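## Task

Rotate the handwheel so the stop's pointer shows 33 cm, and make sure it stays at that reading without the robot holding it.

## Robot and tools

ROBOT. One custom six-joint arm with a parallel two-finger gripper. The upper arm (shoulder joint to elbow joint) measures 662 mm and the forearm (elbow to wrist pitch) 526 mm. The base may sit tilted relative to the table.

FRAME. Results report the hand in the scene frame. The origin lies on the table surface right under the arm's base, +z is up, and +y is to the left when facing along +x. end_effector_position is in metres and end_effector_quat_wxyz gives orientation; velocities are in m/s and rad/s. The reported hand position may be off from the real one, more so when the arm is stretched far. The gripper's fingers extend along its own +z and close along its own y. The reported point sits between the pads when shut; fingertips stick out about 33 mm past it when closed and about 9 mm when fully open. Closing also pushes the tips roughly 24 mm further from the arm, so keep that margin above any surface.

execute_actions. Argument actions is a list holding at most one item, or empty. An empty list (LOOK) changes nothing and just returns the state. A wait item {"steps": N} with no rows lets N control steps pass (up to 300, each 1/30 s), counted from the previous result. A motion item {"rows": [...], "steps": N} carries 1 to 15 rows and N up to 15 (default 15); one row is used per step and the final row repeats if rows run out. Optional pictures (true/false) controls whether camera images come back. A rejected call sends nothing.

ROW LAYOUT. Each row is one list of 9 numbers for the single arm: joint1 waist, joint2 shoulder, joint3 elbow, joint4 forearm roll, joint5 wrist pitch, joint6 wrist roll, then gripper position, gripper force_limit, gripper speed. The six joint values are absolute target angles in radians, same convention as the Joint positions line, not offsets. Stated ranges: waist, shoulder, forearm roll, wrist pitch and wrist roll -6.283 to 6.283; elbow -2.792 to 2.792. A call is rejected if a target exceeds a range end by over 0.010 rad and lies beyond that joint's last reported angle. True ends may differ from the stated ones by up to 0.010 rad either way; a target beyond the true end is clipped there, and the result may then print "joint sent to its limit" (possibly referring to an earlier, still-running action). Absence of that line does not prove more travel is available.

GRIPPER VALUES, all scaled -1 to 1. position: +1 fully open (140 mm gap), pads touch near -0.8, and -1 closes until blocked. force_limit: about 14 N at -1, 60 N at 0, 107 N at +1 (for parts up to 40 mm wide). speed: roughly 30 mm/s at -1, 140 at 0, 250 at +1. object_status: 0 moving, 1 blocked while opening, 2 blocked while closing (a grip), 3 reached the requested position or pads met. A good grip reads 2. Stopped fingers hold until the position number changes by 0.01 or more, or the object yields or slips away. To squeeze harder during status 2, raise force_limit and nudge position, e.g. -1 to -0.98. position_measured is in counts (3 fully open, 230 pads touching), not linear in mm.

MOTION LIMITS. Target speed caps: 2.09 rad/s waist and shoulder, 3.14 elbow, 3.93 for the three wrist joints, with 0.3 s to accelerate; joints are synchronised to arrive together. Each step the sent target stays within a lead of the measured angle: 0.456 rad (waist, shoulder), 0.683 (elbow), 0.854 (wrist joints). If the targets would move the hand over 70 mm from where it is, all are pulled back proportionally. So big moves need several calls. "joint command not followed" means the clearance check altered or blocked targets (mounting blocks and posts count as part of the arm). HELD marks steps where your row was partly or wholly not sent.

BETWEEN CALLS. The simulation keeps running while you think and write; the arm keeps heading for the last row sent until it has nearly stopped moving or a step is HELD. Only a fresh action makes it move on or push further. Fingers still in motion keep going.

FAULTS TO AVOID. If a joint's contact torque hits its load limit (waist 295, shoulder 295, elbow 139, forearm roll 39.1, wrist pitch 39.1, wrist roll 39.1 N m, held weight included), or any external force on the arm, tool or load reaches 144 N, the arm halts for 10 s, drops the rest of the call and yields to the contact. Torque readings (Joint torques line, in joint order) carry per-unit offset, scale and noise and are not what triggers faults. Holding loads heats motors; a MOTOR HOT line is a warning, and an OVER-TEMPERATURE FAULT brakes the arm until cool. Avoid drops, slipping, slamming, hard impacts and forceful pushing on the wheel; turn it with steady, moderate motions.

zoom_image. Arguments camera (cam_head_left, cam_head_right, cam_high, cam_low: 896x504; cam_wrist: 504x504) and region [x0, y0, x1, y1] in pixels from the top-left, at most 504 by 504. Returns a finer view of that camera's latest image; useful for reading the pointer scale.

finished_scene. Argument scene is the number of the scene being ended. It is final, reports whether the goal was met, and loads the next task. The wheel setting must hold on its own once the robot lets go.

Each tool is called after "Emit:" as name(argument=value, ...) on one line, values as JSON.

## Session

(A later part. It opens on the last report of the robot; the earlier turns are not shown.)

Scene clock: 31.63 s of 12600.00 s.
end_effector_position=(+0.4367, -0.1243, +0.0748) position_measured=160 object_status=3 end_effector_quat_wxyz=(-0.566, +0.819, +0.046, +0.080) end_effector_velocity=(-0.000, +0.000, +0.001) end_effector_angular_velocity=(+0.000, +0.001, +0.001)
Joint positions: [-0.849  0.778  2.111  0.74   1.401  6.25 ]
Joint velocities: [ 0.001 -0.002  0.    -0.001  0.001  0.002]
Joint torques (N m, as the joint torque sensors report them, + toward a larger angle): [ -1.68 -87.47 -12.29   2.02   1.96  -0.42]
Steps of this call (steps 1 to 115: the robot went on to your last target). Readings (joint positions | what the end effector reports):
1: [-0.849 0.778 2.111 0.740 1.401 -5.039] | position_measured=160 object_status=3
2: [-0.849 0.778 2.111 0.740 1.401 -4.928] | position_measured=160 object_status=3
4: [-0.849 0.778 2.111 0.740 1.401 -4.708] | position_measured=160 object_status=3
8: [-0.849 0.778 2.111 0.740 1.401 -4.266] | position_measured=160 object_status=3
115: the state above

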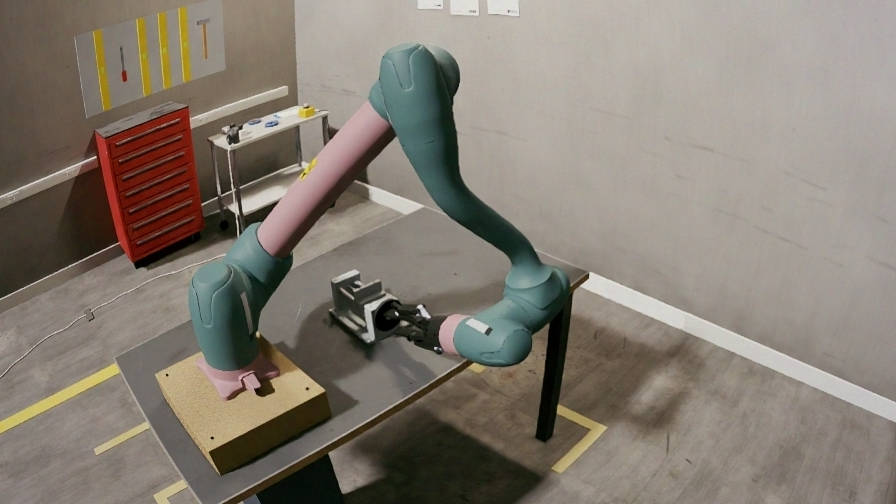

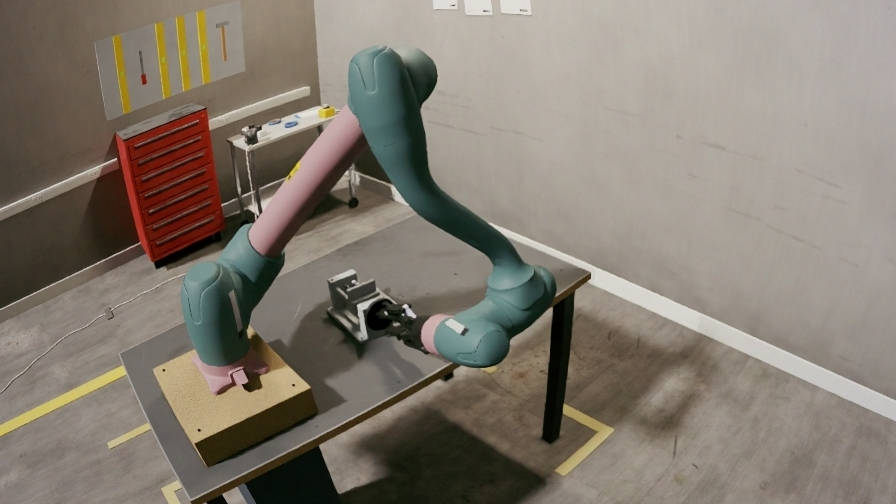

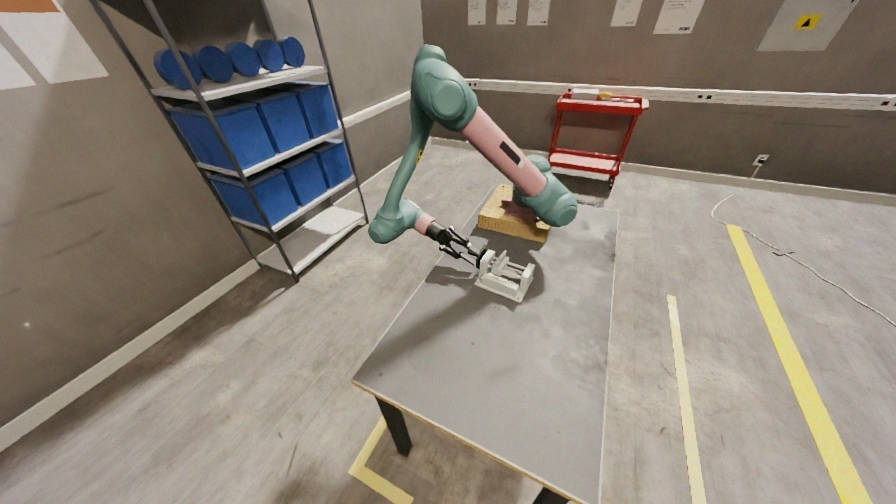

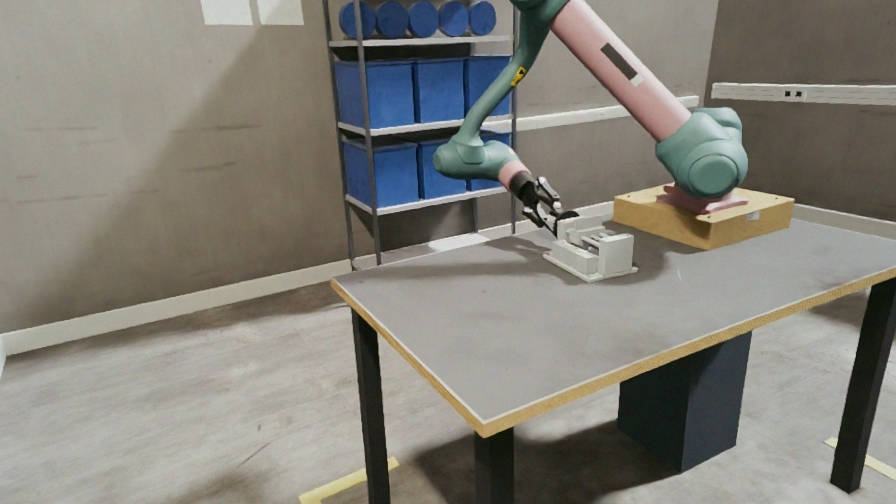

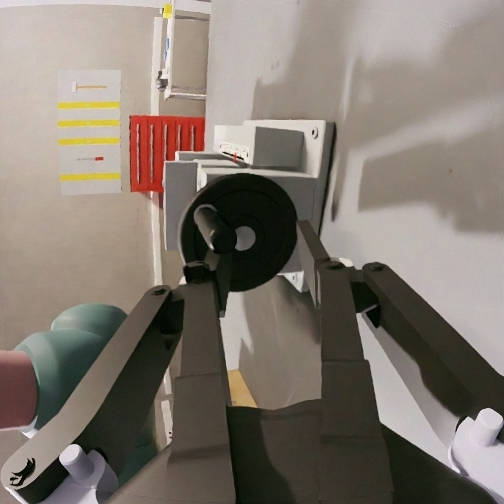

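Emit:
execute_actions(actions=[{"rows":[[-0.849,0.778,2.111,0.74,1.401,-6.27,-0.8,-1,1]]}], pictures=false)

Emit:
execute_actions(actions=[{"steps":113}], pictures=false)

Emit:
execute_actions(actions=[{"rows":[[-0.849,0.778,2.111,0.74,1.401,6.25,-0.25,-1,1]]}], pictures=false)

Emit:
execute_actions(actions=[{"steps":113}], pictures=false)

Emit:
execute_actions(actions=[{"rows":[[-0.849,0.778,2.111,0.74,1.401,-6.27,-0.8,-1,1]]}], pictures=false)

Emit:
execute_actions(actions=[{"steps":113}], pictures=false)

Emit:
execute_actions(actions=[{"rows":[[-0.849,0.778,2.111,0.74,1.401,6.25,-0.25,-1,1]]}], pictures=false)

Emit:
execute_actions(actions=[{"steps":113}], pictures=false)

Emit:
execute_actions(actions=[{"rows":[[-0.849,0.778,2.111,0.74,1.401,-6.27,-0.8,-1,1]]}], pictures=false)

Emit:
execute_actions(actions=[{"steps":113}], pictures=false)

Emit:
execute_actions(actions=[{"rows":[[-0.849,0.778,2.111,0.74,1.401,6.25,-0.25,-1,1]]}], pictures=false)

Emit:
execute_actions(actions=[{"steps":113}], pictures=false)

Emit:
execute_actions(actions=[{"rows":[[-0.849,0.778,2.111,0.74,1.401,-6.27,-0.8,-1,1]]}], pictures=false)

Emit:
execute_actions(actions=[{"steps":113}], pictures=false)

Emit:
execute_actions(actions=[{"rows":[[-0.849,0.778,2.111,0.74,1.401,6.25,-0.25,-1,1]]}], pictures=false)

Emit:
execute_actions(actions=[{"steps":113}], pictures=false)

Emit:
execute_actions(actions=[{"rows":[[-0.849,0.778,2.111,0.74,1.401,-6.27,-0.8,-1,1]]}], pictures=false)

Emit:
execute_actions(actions=[{"steps":113}], pictures=false)

Emit:
execute_actions(actions=[{"rows":[[-0.849,0.778,2.111,0.74,1.401,6.25,-0.25,-1,1]]}], pictures=false)

Emit:
execute_actions(actions=[{"steps":113}], pictures=false)

Emit:
execute_actions(actions=[{"rows":[[-0.849,0.778,2.111,0.74,1.401,-6.27,-0.8,-1,1]]}], pictures=false)

Emit:
execute_actions(actions=[{"steps":113}], pictures=false)

Emit:
execute_actions(actions=[{"rows":[[-0.849,0.778,2.111,0.74,1.401,6.25,-0.25,-1,1]]}], pictures=false)

Emit:
execute_actions(actions=[{"steps":113}], pictures=false)

Scene clock: 46.57 s of 12600.00 s.
end_effector_position=(+0.4367, -0.1243, +0.0748) position_measured=229 object_status=3 end_effector_quat_wxyz=(-0.435, +0.666, +0.479, +0.372) end_effector_velocity=(-0.001, +0.000, +0.000) end_effector_angular_velocity=(-0.259, -3.043, +1.128)
Joint positions: [-0.849  0.778  2.111  0.74   1.401  5.115]
Joint velocities: [ 0.    -0.     0.    -0.002  0.    -3.256]
Joint torques (N m, as the joint torque sensors report them, + toward a larger angle): [ -0.05 -86.12 -10.54   1.55   2.12  -0.55]
Steps of this call (steps 1 to 30: the robot went on to your last target; steps 31 to 433: nothing new was sent; steps 434 to 448: all 15 steps of this action). Readings (joint positions | what the end effector reports):
434: [-0.849 0.778 2.111 0.740 1.401 6.250] | position_measured=160 object_status=0
435: [-0.849 0.778 2.111 0.740 1.401 6.243] | position_measured=165 object_status=0
437: [-0.849 0.778 2.111 0.740 1.401 6.187] | position_measured=192 object_status=0
441: [-0.849 0.778 2.111 0.740 1.401 5.902] | position_measured=229 object_status=0
448: the state above

Scene clock: 50.33 s of 12600.00 s.
end_effector_position=(+0.4367, -0.1243, +0.0748) position_measured=229 object_status=3 end_effector_quat_wxyz=(-0.568, +0.820, +0.026, +0.067) end_effector_velocity=(-0.000, +0.000, -0.001) end_effector_angular_velocity=(-0.001, -0.000, -0.002)
Joint positions: [-0.849  0.778  2.111  0.74   1.401 -6.27 ]
Joint velocities: [-0.     0.     0.001  0.001 -0.002 -0.001]
Joint torques (N m, as the joint torque sensors report them, + toward a larger angle): [ -1.33 -86.59 -10.47   1.44   1.99  -0.36]
Steps of this call (steps 1 to 113: the robot went on to your last target). Readings (joint positions | what the end effector reports):
1: [-0.849 0.778 2.111 0.740 1.401 5.005] | position_measured=229 object_status=3
2: [-0.849 0.778 2.111 0.740 1.401 4.895] | position_measured=229 object_status=3
4: [-0.849 0.778 2.111 0.740 1.401 4.674] | position_measured=229 object_status=3
8: [-0.849 0.778 2.111 0.740 1.401 4.233] | position_measured=229 object_status=3
113: the state above

Scene clock: 50.83 s of 12600.00 s.
end_effector_position=(+0.4367, -0.1243, +0.0748) position_measured=160 object_status=3 end_effector_quat_wxyz=(-0.517, +0.709, -0.413, -0.245) end_effector_velocity=(-0.001, +0.001, +0.001) end_effector_angular_velocity=(+0.260, +3.045, -1.125)
Joint positions: [-0.849  0.778  2.111  0.74   1.401 -5.149]
Joint velocities: [-0.    -0.002  0.002 -0.001  0.001  3.256]
Joint torques (N m, as the joint torque sensors report them, + toward a larger angle): [ -1.11 -85.34 -11.25   1.38   1.21  -0.65]
Steps of this call (steps 1 to 15: all 15 steps of this action). Readings (joint positions | what the end effector reports):
1: [-0.849 0.778 2.111 0.740 1.401 -6.270] | position_measured=229 object_status=0
2: [-0.849 0.778 2.111 0.740 1.401 -6.264] | position_measured=225 object_status=0
4: [-0.849 0.778 2.111 0.740 1.401 -6.212] | position_measured=198 object_status=0
8: [-0.849 0.778 2.111 0.740 1.401 -5.934] | position_measured=160 object_status=0
15: the state above

Scene clock: 54.60 s of 12600.00 s.
end_effector_position=(+0.4367, -0.1243, +0.0748) position_measured=160 object_status=3 end_effector_quat_wxyz=(-0.566, +0.819, +0.046, +0.080) end_effector_velocity=(-0.001, -0.000, -0.000) end_effector_angular_velocity=(-0.002, +0.003, +0.000)
Joint positions: [-0.849  0.778  2.111  0.74   1.401  6.25 ]
Joint velocities: [-0.    -0.001  0.    -0.002 -0.001  0.004]
Joint torques (N m, as the joint torque sensors report them, + toward a larger angle): [ -0.38 -86.9  -11.98   1.91   2.05  -0.82]
Steps of this call (steps 1 to 113: the robot went on to your last target). Readings (joint positions | what the end effector reports):
1: [-0.849 0.778 2.111 0.740 1.401 -5.038] | position_measured=160 object_status=3
2: [-0.849 0.778 2.111 0.740 1.401 -4.928] | position_measured=160 object_status=3
4: [-0.849 0.778 2.111 0.740 1.401 -4.707] | position_measured=160 object_status=3
8: [-0.849 0.778 2.111 0.740 1.401 -4.266] | position_measured=160 object_status=3
113: the state above

Scene clock: 55.10 s of 12600.00 s.
end_effector_position=(+0.4367, -0.1243, +0.0748) position_measured=229 object_status=3 end_effector_quat_wxyz=(-0.437, +0.670, +0.474, +0.369) end_effector_velocity=(-0.001, +0.002, -0.000) end_effector_angular_velocity=(-0.257, -3.042, +1.127)
Joint positions: [-0.849  0.778  2.111  0.74   1.401  5.129]
Joint velocities: [ 0.     0.001  0.003 -0.    -0.001 -3.257]
Joint torques (N m, as the joint torque sensors report them, + toward a larger angle): [ -0.58 -85.86 -10.41   1.19   2.2   -0.85]
Steps of this call (steps 1 to 15: all 15 steps of this action). Readings (joint positions | what the end effector reports):
1: [-0.849 0.778 2.111 0.740 1.401 6.250] | position_measured=160 object_status=0
2: [-0.849 0.778 2.111 0.740 1.401 6.244] | position_measured=165 object_status=0
4: [-0.849 0.778 2.111 0.740 1.401 6.192] | position_measured=192 object_status=0
8: [-0.849 0.778 2.111 0.740 1.401 5.914] | position_measured=229 object_status=0
15: the state above

Scene clock: 58.87 s of 12600.00 s.
end_effector_position=(+0.4367, -0.1243, +0.0748) position_measured=229 object_status=3 end_effector_quat_wxyz=(-0.568, +0.820, +0.026, +0.067) end_effector_velocity=(-0.000, +0.000, -0.000) end_effector_angular_velocity=(-0.002, -0.003, +0.002)
Joint positions: [-0.849  0.778  2.111  0.74   1.401 -6.27 ]
Joint velocities: [ 0.    -0.     0.001 -0.001 -0.002 -0.003]
Joint torques (N m, as the joint torque sensors report them, + toward a larger angle): [ -0.68 -86.41 -10.67   1.26   2.18  -0.31]
Steps of this call (steps 1 to 113: the robot went on to your last target). Readings (joint positions | what the end effector reports):
1: [-0.849 0.778 2.111 0.740 1.401 5.018] | position_measured=229 object_status=3
2: [-0.849 0.778 2.111 0.740 1.401 4.908] | position_measured=229 object_status=3
4: [-0.849 0.778 2.111 0.740 1.401 4.687] | position_measured=229 object_status=3
8: [-0.849 0.778 2.111 0.740 1.401 4.246] | position_measured=229 object_status=3
113: the state above

Scene clock: 59.37 s of 12600.00 s.
end_effector_position=(+0.4367, -0.1243, +0.0748) position_measured=160 object_status=3 end_effector_quat_wxyz=(-0.517, +0.709, -0.413, -0.245) end_effector_velocity=(+0.000, -0.000, +0.000) end_effector_angular_velocity=(+0.257, +3.043, -1.126)
Joint positions: [-0.849  0.778  2.111  0.74   1.401 -5.149]
Joint velocities: [ 0.    -0.001 -0.    -0.    -0.001  3.256]
Joint torques (N m, as the joint torque sensors report them, + toward a larger angle): [ -1.8  -84.62 -11.75   1.6    1.27  -0.59]
Steps of this call (steps 1 to 15: all 15 steps of this action). Readings (joint positions | what the end effector reports):
1: [-0.849 0.778 2.111 0.740 1.401 -6.270] | position_measured=229 object_status=0
2: [-0.849 0.778 2.111 0.740 1.401 -6.264] | position_measured=225 object_status=0
4: [-0.849 0.778 2.111 0.740 1.401 -6.212] | position_measured=198 object_status=0
8: [-0.849 0.778 2.111 0.740 1.401 -5.934] | position_measured=160 object_status=0
15: the state above

Scene clock: 63.13 s of 12600.00 s.
end_effector_position=(+0.4367, -0.1243, +0.0748) position_measured=160 object_status=3 end_effector_quat_wxyz=(-0.566, +0.819, +0.046, +0.080) end_effector_velocity=(-0.000, +0.001, +0.001) end_effector_angular_velocity=(+0.001, +0.004, -0.001)
Joint positions: [-0.849  0.778  2.111  0.74   1.401  6.25 ]
Joint velocities: [ 0.    -0.001  0.001 -0.     0.001  0.005]
Joint torques (N m, as the joint torque sensors report them, + toward a larger angle): [ -1.44 -86.1  -12.27   1.95   1.99  -0.52]
Steps of this call (steps 1 to 113: the robot went on to your last target). Readings (joint positions | what the end effector reports):
1: [-0.849 0.778 2.111 0.740 1.401 -5.038] | position_measured=160 object_status=3
2: [-0.849 0.778 2.111 0.740 1.401 -4.928] | position_measured=160 object_status=3
4: [-0.849 0.778 2.111 0.740 1.401 -4.707] | position_measured=160 object_status=3
8: [-0.849 0.778 2.111 0.740 1.401 -4.266] | position_measured=160 object_status=3
113: the state above

Scene clock: 63.63 s of 12600.00 s.
end_effector_position=(+0.4367, -0.1243, +0.0748) position_measured=229 object_status=3 end_effector_quat_wxyz=(-0.437, +0.670, +0.474, +0.369) end_effector_velocity=(+0.001, +0.000, +0.001) end_effector_angular_velocity=(-0.257, -3.045, +1.125)
Joint positions: [-0.849  0.778  2.111  0.74   1.401  5.129]
Joint velocities: [ 0.    -0.001 -0.     0.002  0.002 -3.256]
Joint torques (N m, as the joint torque sensors report them, + toward a larger angle): [ -0.75 -84.38 -10.72   1.36   2.05  -0.54]
Steps of this call (steps 1 to 15: all 15 steps of this action). Readings (joint positions | what the end effector reports):
1: [-0.849 0.778 2.111 0.740 1.401 6.250] | position_measured=160 object_status=0
2: [-0.849 0.778 2.111 0.740 1.401 6.244] | position_measured=165 object_status=0
4: [-0.849 0.778 2.111 0.740 1.401 6.192] | position_measured=192 object_status=0
8: [-0.849 0.778 2.111 0.740 1.401 5.914] | position_measured=229 object_status=0
15: the state above

Scene clock: 67.40 s of 12600.00 s.
end_effector_position=(+0.4367, -0.1243, +0.0748) position_measured=229 object_status=3 end_effector_quat_wxyz=(-0.568, +0.820, +0.026, +0.067) end_effector_velocity=(-0.000, +0.000, +0.000) end_effector_angular_velocity=(+0.001, -0.001, +0.002)
Joint positions: [-0.849  0.778  2.111  0.74   1.401 -6.27 ]
Joint velocities: [ 0.     0.    -0.    -0.001  0.001 -0.001]
Joint torques (N m, as the joint torque sensors report them, + toward a larger angle): [ -0.05 -85.63 -10.73   1.3    2.24  -0.77]
Steps of this call (steps 1 to 113: the robot went on to your last target). Readings (joint positions | what the end effector reports):
1: [-0.849 0.778 2.111 0.740 1.401 5.018] | position_measured=229 object_status=3
2: [-0.849 0.778 2.111 0.740 1.401 4.908] | position_measured=229 object_status=3
4: [-0.849 0.778 2.111 0.740 1.401 4.687] | position_measured=229 object_status=3
8: [-0.849 0.778 2.111 0.740 1.401 4.246] | position_measured=229 object_status=3
113: the state above

Scene clock: 67.90 s of 12600.00 s.
end_effector_position=(+0.4367, -0.1243, +0.0748) position_measured=160 object_status=3 end_effector_quat_wxyz=(-0.517, +0.709, -0.413, -0.245) end_effector_velocity=(+0.000, +0.000, +0.001) end_effector_angular_velocity=(+0.257, +3.043, -1.127)
Joint positions: [-0.849  0.778  2.111  0.74   1.401 -5.149]
Joint velocities: [-0.    -0.003  0.001  0.001 -0.     3.256]
Joint torques (N m, as the joint torque sensors report them, + toward a larger angle): [  0.14 -85.27 -12.37   1.27   1.35  -0.61]
Steps of this call (steps 1 to 15: all 15 steps of this action). Readings (joint positions | what the end effector reports):
1: [-0.849 0.778 2.111 0.740 1.401 -6.270] | position_measured=229 object_status=0
2: [-0.849 0.778 2.111 0.740 1.401 -6.264] | position_measured=225 object_status=0
4: [-0.849 0.778 2.111 0.740 1.401 -6.212] | position_measured=198 object_status=0
8: [-0.849 0.778 2.111 0.740 1.401 -5.934] | position_measured=160 object_status=0
15: the state above

Scene clock: 71.67 s of 12600.00 s.
end_effector_position=(+0.4367, -0.1243, +0.0748) position_measured=160 object_status=3 end_effector_quat_wxyz=(-0.566, +0.819, +0.046, +0.080) end_effector_velocity=(+0.000, +0.001, +0.000) end_effector_angular_velocity=(+0.004, +0.003, -0.002)
Joint positions: [-0.849  0.778  2.111  0.74   1.401  6.25 ]
Joint velocities: [0.    0.001 0.    0.002 0.002 0.003]
Joint torques (N m, as the joint torque sensors report them, + toward a larger angle): [ -0.31 -86.53 -11.83   2.     1.97  -0.83]
Steps of this call (steps 1 to 113: the robot went on to your last target). Readings (joint positions | what the end effector reports):
1: [-0.849 0.778 2.111 0.740 1.401 -5.038] | position_measured=160 object_status=3
2: [-0.849 0.778 2.111 0.740 1.401 -4.928] | position_measured=160 object_status=3
4: [-0.849 0.778 2.111 0.740 1.401 -4.707] | position_measured=160 object_status=3
8: [-0.849 0.778 2.111 0.740 1.401 -4.266] | position_measured=160 object_status=3
113: the state above

Scene clock: 72.17 s of 12600.00 s.
end_effector_position=(+0.4367, -0.1243, +0.0748) position_measured=229 object_status=3 end_effector_quat_wxyz=(-0.437, +0.670, +0.474, +0.369) end_effector_velocity=(+0.001, -0.002, +0.001) end_effector_angular_velocity=(-0.262, -3.047, +1.127)
Joint positions: [-0.849  0.778  2.111  0.74   1.401  5.129]
Joint velocities: [-0.    -0.003 -0.003 -0.001  0.001 -3.255]
Joint torques (N m, as the joint torque sensors report them, + toward a larger angle): [  0.29 -85.02 -10.39   1.23   2.23  -0.36]
Steps of this call (steps 1 to 15: all 15 steps of this action). Readings (joint positions | what the end effector reports):
1: [-0.849 0.778 2.111 0.740 1.401 6.250] | position_measured=160 object_status=0
2: [-0.849 0.778 2.111 0.740 1.401 6.244] | position_measured=165 object_status=0
4: [-0.849 0.778 2.111 0.740 1.401 6.192] | position_measured=192 object_status=0
8: [-0.849 0.778 2.111 0.740 1.401 5.914] | position_measured=229 object_status=0
15: the state above

Scene clock: 75.93 s of 12600.00 s.
end_effector_position=(+0.4367, -0.1243, +0.0748) position_measured=229 object_status=3 end_effector_quat_wxyz=(-0.568, +0.820, +0.026, +0.067) end_effector_velocity=(+0.000, +0.001, +0.001) end_effector_angular_velocity=(+0.002, -0.003, -0.001)
Joint positions: [-0.849  0.778  2.111  0.74   1.401 -6.27 ]
Joint velocities: [ 0.    -0.002  0.002  0.002  0.002 -0.002]
Joint torques (N m, as the joint torque sensors report them, + toward a larger angle): [ -0.84 -85.77 -10.37   1.24   2.16  -0.64]
Steps of this call (steps 1 to 113: the robot went on to your last target). Readings (joint positions | what the end effector reports):
1: [-0.849 0.778 2.111 0.740 1.401 5.018] | position_measured=229 object_status=3
2: [-0.849 0.778 2.111 0.740 1.401 4.908] | position_measured=229 object_status=3
4: [-0.849 0.778 2.111 0.740 1.401 4.687] | position_measured=229 object_status=3
8: [-0.849 0.778 2.111 0.740 1.401 4.246] | position_measured=229 object_status=3
113: the state above

Scene clock: 76.43 s of 12600.00 s.
end_effector_position=(+0.4367, -0.1243, +0.0748) position_measured=160 object_status=3 end_effector_quat_wxyz=(-0.517, +0.709, -0.413, -0.245) end_effector_velocity=(+0.000, +0.000, +0.001) end_effector_angular_velocity=(+0.259, +3.042, -1.126)
Joint positions: [-0.849  0.778  2.111  0.74   1.401 -5.149]
Joint velocities: [ 0.    -0.002  0.     0.001  0.001  3.255]
Joint torques (N m, as the joint torque sensors report them, + toward a larger angle): [ -1.37 -85.71 -11.4    1.5    1.32  -0.84]
Steps of this call (steps 1 to 15: all 15 steps of this action). Readings (joint positions | what the end effector reports):
1: [-0.849 0.778 2.111 0.740 1.401 -6.270] | position_measured=229 object_status=0
2: [-0.849 0.778 2.111 0.740 1.401 -6.264] | position_measured=225 object_status=0
4: [-0.849 0.778 2.111 0.740 1.401 -6.212] | position_measured=198 object_status=0
8: [-0.849 0.778 2.111 0.740 1.401 -5.934] | position_measured=160 object_status=0
15: the state above

Scene clock: 80.20 s of 12600.00 s.
end_effector_position=(+0.4367, -0.1243, +0.0748) position_measured=160 object_status=3 end_effector_quat_wxyz=(-0.566, +0.819, +0.046, +0.080) end_effector_velocity=(+0.001, -0.001, -0.000) end_effector_angular_velocity=(-0.001, +0.002, -0.002)
Joint positions: [-0.849  0.778  2.111  0.74   1.401  6.25 ]
Joint velocities: [-0.    -0.    -0.001  0.001 -0.001  0.003]
Joint torques (N m, as the joint torque sensors report them, + toward a larger angle): [ -1.35 -85.81 -11.94   2.01   1.99  -0.34]
Steps of this call (steps 1 to 113: the robot went on to your last target). Readings (joint positions | what the end effector reports):
1: [-0.849 0.778 2.111 0.740 1.401 -5.038] | position_measured=160 object_status=3
2: [-0.849 0.778 2.111 0.740 1.401 -4.928] | position_measured=160 object_status=3
4: [-0.849 0.778 2.111 0.740 1.401 -4.707] | position_measured=160 object_status=3
8: [-0.849 0.778 2.111 0.740 1.401 -4.266] | position_measured=160 object_status=3
113: the state above

Scene clock: 80.70 s of 12600.00 s.
end_effector_position=(+0.4367, -0.1243, +0.0748) position_measured=229 object_status=3 end_effector_quat_wxyz=(-0.437, +0.670, +0.474, +0.369) end_effector_velocity=(-0.000, +0.001, +0.000) end_effector_angular_velocity=(-0.258, -3.044, +1.126)
Joint positions: [-0.849  0.778  2.111  0.74   1.401  5.129]
Joint velocities: [ 0.    -0.     0.001  0.001  0.    -3.257]
Joint torques (N m, as the joint torque sensors report them, + toward a larger angle): [ -0.89 -84.9  -10.91   1.28   2.32  -0.36]
Steps of this call (steps 1 to 15: all 15 steps of this action). Readings (joint positions | what the end effector reports):
1: [-0.849 0.778 2.111 0.740 1.401 6.250] | position_measured=160 object_status=0
2: [-0.849 0.778 2.111 0.740 1.401 6.244] | position_measured=165 object_status=0
4: [-0.849 0.778 2.111 0.740 1.401 6.192] | position_measured=192 object_status=0
8: [-0.849 0.778 2.111 0.740 1.401 5.914] | position_measured=229 object_status=0
15: the state above

Scene clock: 84.47 s of 12600.00 s.
end_effector_position=(+0.4367, -0.1243, +0.0748) position_measured=229 object_status=3 end_effector_quat_wxyz=(-0.568, +0.820, +0.026, +0.067) end_effector_velocity=(+0.001, -0.000, +0.001) end_effector_angular_velocity=(-0.001, -0.004, -0.000)
Joint positions: [-0.849  0.778  2.111  0.74   1.401 -6.27 ]
Joint velocities: [-0.    -0.002 -0.001  0.001  0.001 -0.002]
Joint torques (N m, as the joint torque sensors report them, + toward a larger angle): [  0.14 -86.31 -10.79   1.45   2.19  -0.85]
Steps of this call (steps 1 to 113: the robot went on to your last target). Readings (joint positions | what the end effector reports):
1: [-0.849 0.778 2.111 0.740 1.401 5.018] | position_measured=229 object_status=3
2: [-0.849 0.778 2.111 0.740 1.401 4.908] | position_measured=229 object_status=3
4: [-0.849 0.778 2.111 0.740 1.401 4.687] | position_measured=229 object_status=3
8: [-0.849 0.778 2.111 0.740 1.401 4.246] | position_measured=229 object_status=3
113: the state above

Scene clock: 84.97 s of 12600.00 s.
end_effector_position=(+0.4367, -0.1243, +0.0748) position_measured=160 object_status=3 end_effector_quat_wxyz=(-0.517, +0.709, -0.413, -0.245) end_effector_velocity=(+0.000, +0.000, +0.001) end_effector_angular_velocity=(+0.262, +3.045, -1.126)
Joint positions: [-0.849  0.778  2.111  0.74   1.401 -5.149]
Joint velocities: [ 0.    -0.    -0.     0.001  0.003  3.257]
Joint torques (N m, as the joint torque sensors report them, + toward a larger angle): [ -0.37 -86.11 -11.33   1.48   1.23  -0.52]
Steps of this call (steps 1 to 15: all 15 steps of this action). Readings (joint positions | what the end effector reports):
1: [-0.849 0.778 2.111 0.740 1.401 -6.270] | position_measured=229 object_status=0
2: [-0.849 0.778 2.111 0.740 1.401 -6.264] | position_measured=225 object_status=0
4: [-0.849 0.778 2.111 0.740 1.401 -6.212] | position_measured=198 object_status=0
8: [-0.849 0.778 2.111 0.740 1.401 -5.934] | position_measured=160 object_status=0
15: the state above

Scene clock: 88.73 s of 12600.00 s.
end_effector_position=(+0.4367, -0.1243, +0.0748) position_measured=160 object_status=3 end_effector_quat_wxyz=(-0.566, +0.819, +0.046, +0.080) end_effector_velocity=(+0.001, +0.000, -0.000) end_effector_angular_velocity=(-0.000, +0.004, -0.004)
Joint positions: [-0.849  0.778  2.111  0.74   1.401  6.25 ]
Joint velocities: [ 0.001 -0.     0.001  0.003 -0.001  0.004]
Joint torques (N m, as the joint torque sensors report them, + toward a larger angle): [ -1.36 -85.9  -11.53   1.81   2.12  -0.4 ]
Steps of this call (steps 1 to 113: the robot went on to your last target). Readings (joint positions | what the end effector reports):
1: [-0.849 0.778 2.111 0.740 1.401 -5.038] | position_measured=160 object_status=3
2: [-0.849 0.778 2.111 0.740 1.401 -4.928] | position_measured=160 object_status=3
4: [-0.849 0.778 2.111 0.740 1.401 -4.707] | position_measured=160 object_status=3
8: [-0.849 0.778 2.111 0.740 1.401 -4.266] | position_measured=160 object_status=3
113: the state above

Scene clock: 89.23 s of 12600.00 s.
end_effector_position=(+0.4367, -0.1243, +0.0748) position_measured=229 object_status=3 end_effector_quat_wxyz=(-0.437, +0.670, +0.474, +0.369) end_effector_velocity=(-0.000, +0.000, +0.001) end_effector_angular_velocity=(-0.257, -3.045, +1.127)
Joint positions: [-0.849  0.778  2.111  0.74   1.401  5.129]
Joint velocities: [ 0.    -0.001  0.    -0.     0.002 -3.256]
Joint torques (N m, as the joint torque sensors report them, + toward a larger angle): [ -0.7  -84.87 -10.73   1.34   2.18  -0.62]
Steps of this call (steps 1 to 15: all 15 steps of this action). Readings (joint positions | what the end effector reports):
1: [-0.849 0.778 2.111 0.740 1.401 6.250] | position_measured=160 object_status=0
2: [-0.849 0.778 2.111 0.740 1.401 6.244] | position_measured=165 object_status=0
4: [-0.849 0.778 2.111 0.740 1.401 6.192] | position_measured=192 object_status=0
8: [-0.849 0.778 2.111 0.740 1.401 5.914] | position_measured=229 object_status=0
15: the state above

Scene clock: 93.00 s of 12600.00 s.
end_effector_position=(+0.4367, -0.1243, +0.0748) position_measured=229 object_status=3 end_effector_quat_wxyz=(-0.568, +0.820, +0.026, +0.067) end_effector_velocity=(-0.001, +0.000, -0.000) end_effector_angular_velocity=(-0.002, -0.003, +0.002)
Joint positions: [-0.849  0.778  2.111  0.74   1.401 -6.27 ]
Joint velocities: [-0.    -0.001  0.001 -0.001 -0.002 -0.003]
Joint torques (N m, as the joint torque sensors report them, + toward a larger angle): [ -0.01 -85.89 -10.78   1.39   2.18  -0.46]
Steps of this call (steps 1 to 113: the robot went on to your last target). Readings (joint positions | what the end effector reports):
1: [-0.849 0.778 2.111 0.740 1.401 5.018] | position_measured=229 object_status=3
2: [-0.849 0.778 2.111 0.740 1.401 4.908] | position_measured=229 object_status=3
4: [-0.849 0.778 2.111 0.740 1.401 4.687] | position_measured=229 object_status=3
8: [-0.849 0.778 2.111 0.740 1.401 4.246] | position_measured=229 object_status=3
113: the state above

Scene clock: 93.50 s of 12600.00 s.
end_effector_position=(+0.4367, -0.1243, +0.0748) position_measured=160 object_status=3 end_effector_quat_wxyz=(-0.517, +0.709, -0.413, -0.245) end_effector_velocity=(+0.000, -0.000, +0.000) end_effector_angular_velocity=(+0.258, +3.043, -1.126)
Joint positions: [-0.849  0.778  2.111  0.74   1.401 -5.149]
Joint velocities: [-0.    -0.001 -0.     0.001  0.     3.256]
Joint torques (N m, as the joint torque sensors report them, + toward a larger angle): [ -0.16 -84.7  -11.99   1.57   1.34  -0.31]
Steps of this call (steps 1 to 15: all 15 steps of this action). Readings (joint positions | what the end effector reports):
1: [-0.849 0.778 2.111 0.740 1.401 -6.270] | position_measured=229 object_status=0
2: [-0.849 0.778 2.111 0.740 1.401 -6.264] | position_measured=225 object_status=0
4: [-0.849 0.778 2.111 0.740 1.401 -6.212] | position_measured=198 object_status=0
8: [-0.849 0.778 2.111 0.740 1.401 -5.934] | position_measured=160 object_status=0
15: the state above

Scene clock: 97.27 s of 12600.00 s.
end_effector_position=(+0.4367, -0.1243, +0.0748) position_measured=160 object_status=3 end_effector_quat_wxyz=(-0.566, +0.819, +0.046, +0.080) end_effector_velocity=(+0.000, -0.000, +0.001) end_effector_angular_velocity=(-0.001, +0.003, -0.002)
Joint positions: [-0.849  0.778  2.111  0.74   1.401  6.25 ]
Joint velocities: [-0.    -0.001 -0.     0.    -0.     0.004]
Joint torques (N m, as the joint torque sensors report them, + toward a larger angle): [ -1.04 -85.87 -12.68   2.03   2.26  -0.5 ]
Steps of this call (steps 1 to 113: the robot went on to your last target). Readings (joint positions | what the end effector reports):
1: [-0.849 0.778 2.111 0.740 1.401 -5.038] | position_measured=160 object_status=3
2: [-0.849 0.778 2.111 0.740 1.401 -4.928] | position_measured=160 object_status=3
4: [-0.849 0.778 2.111 0.740 1.401 -4.707] | position_measured=160 object_status=3
8: [-0.849 0.778 2.111 0.740 1.401 -4.266] | position_measured=160 object_status=3
113: the state above


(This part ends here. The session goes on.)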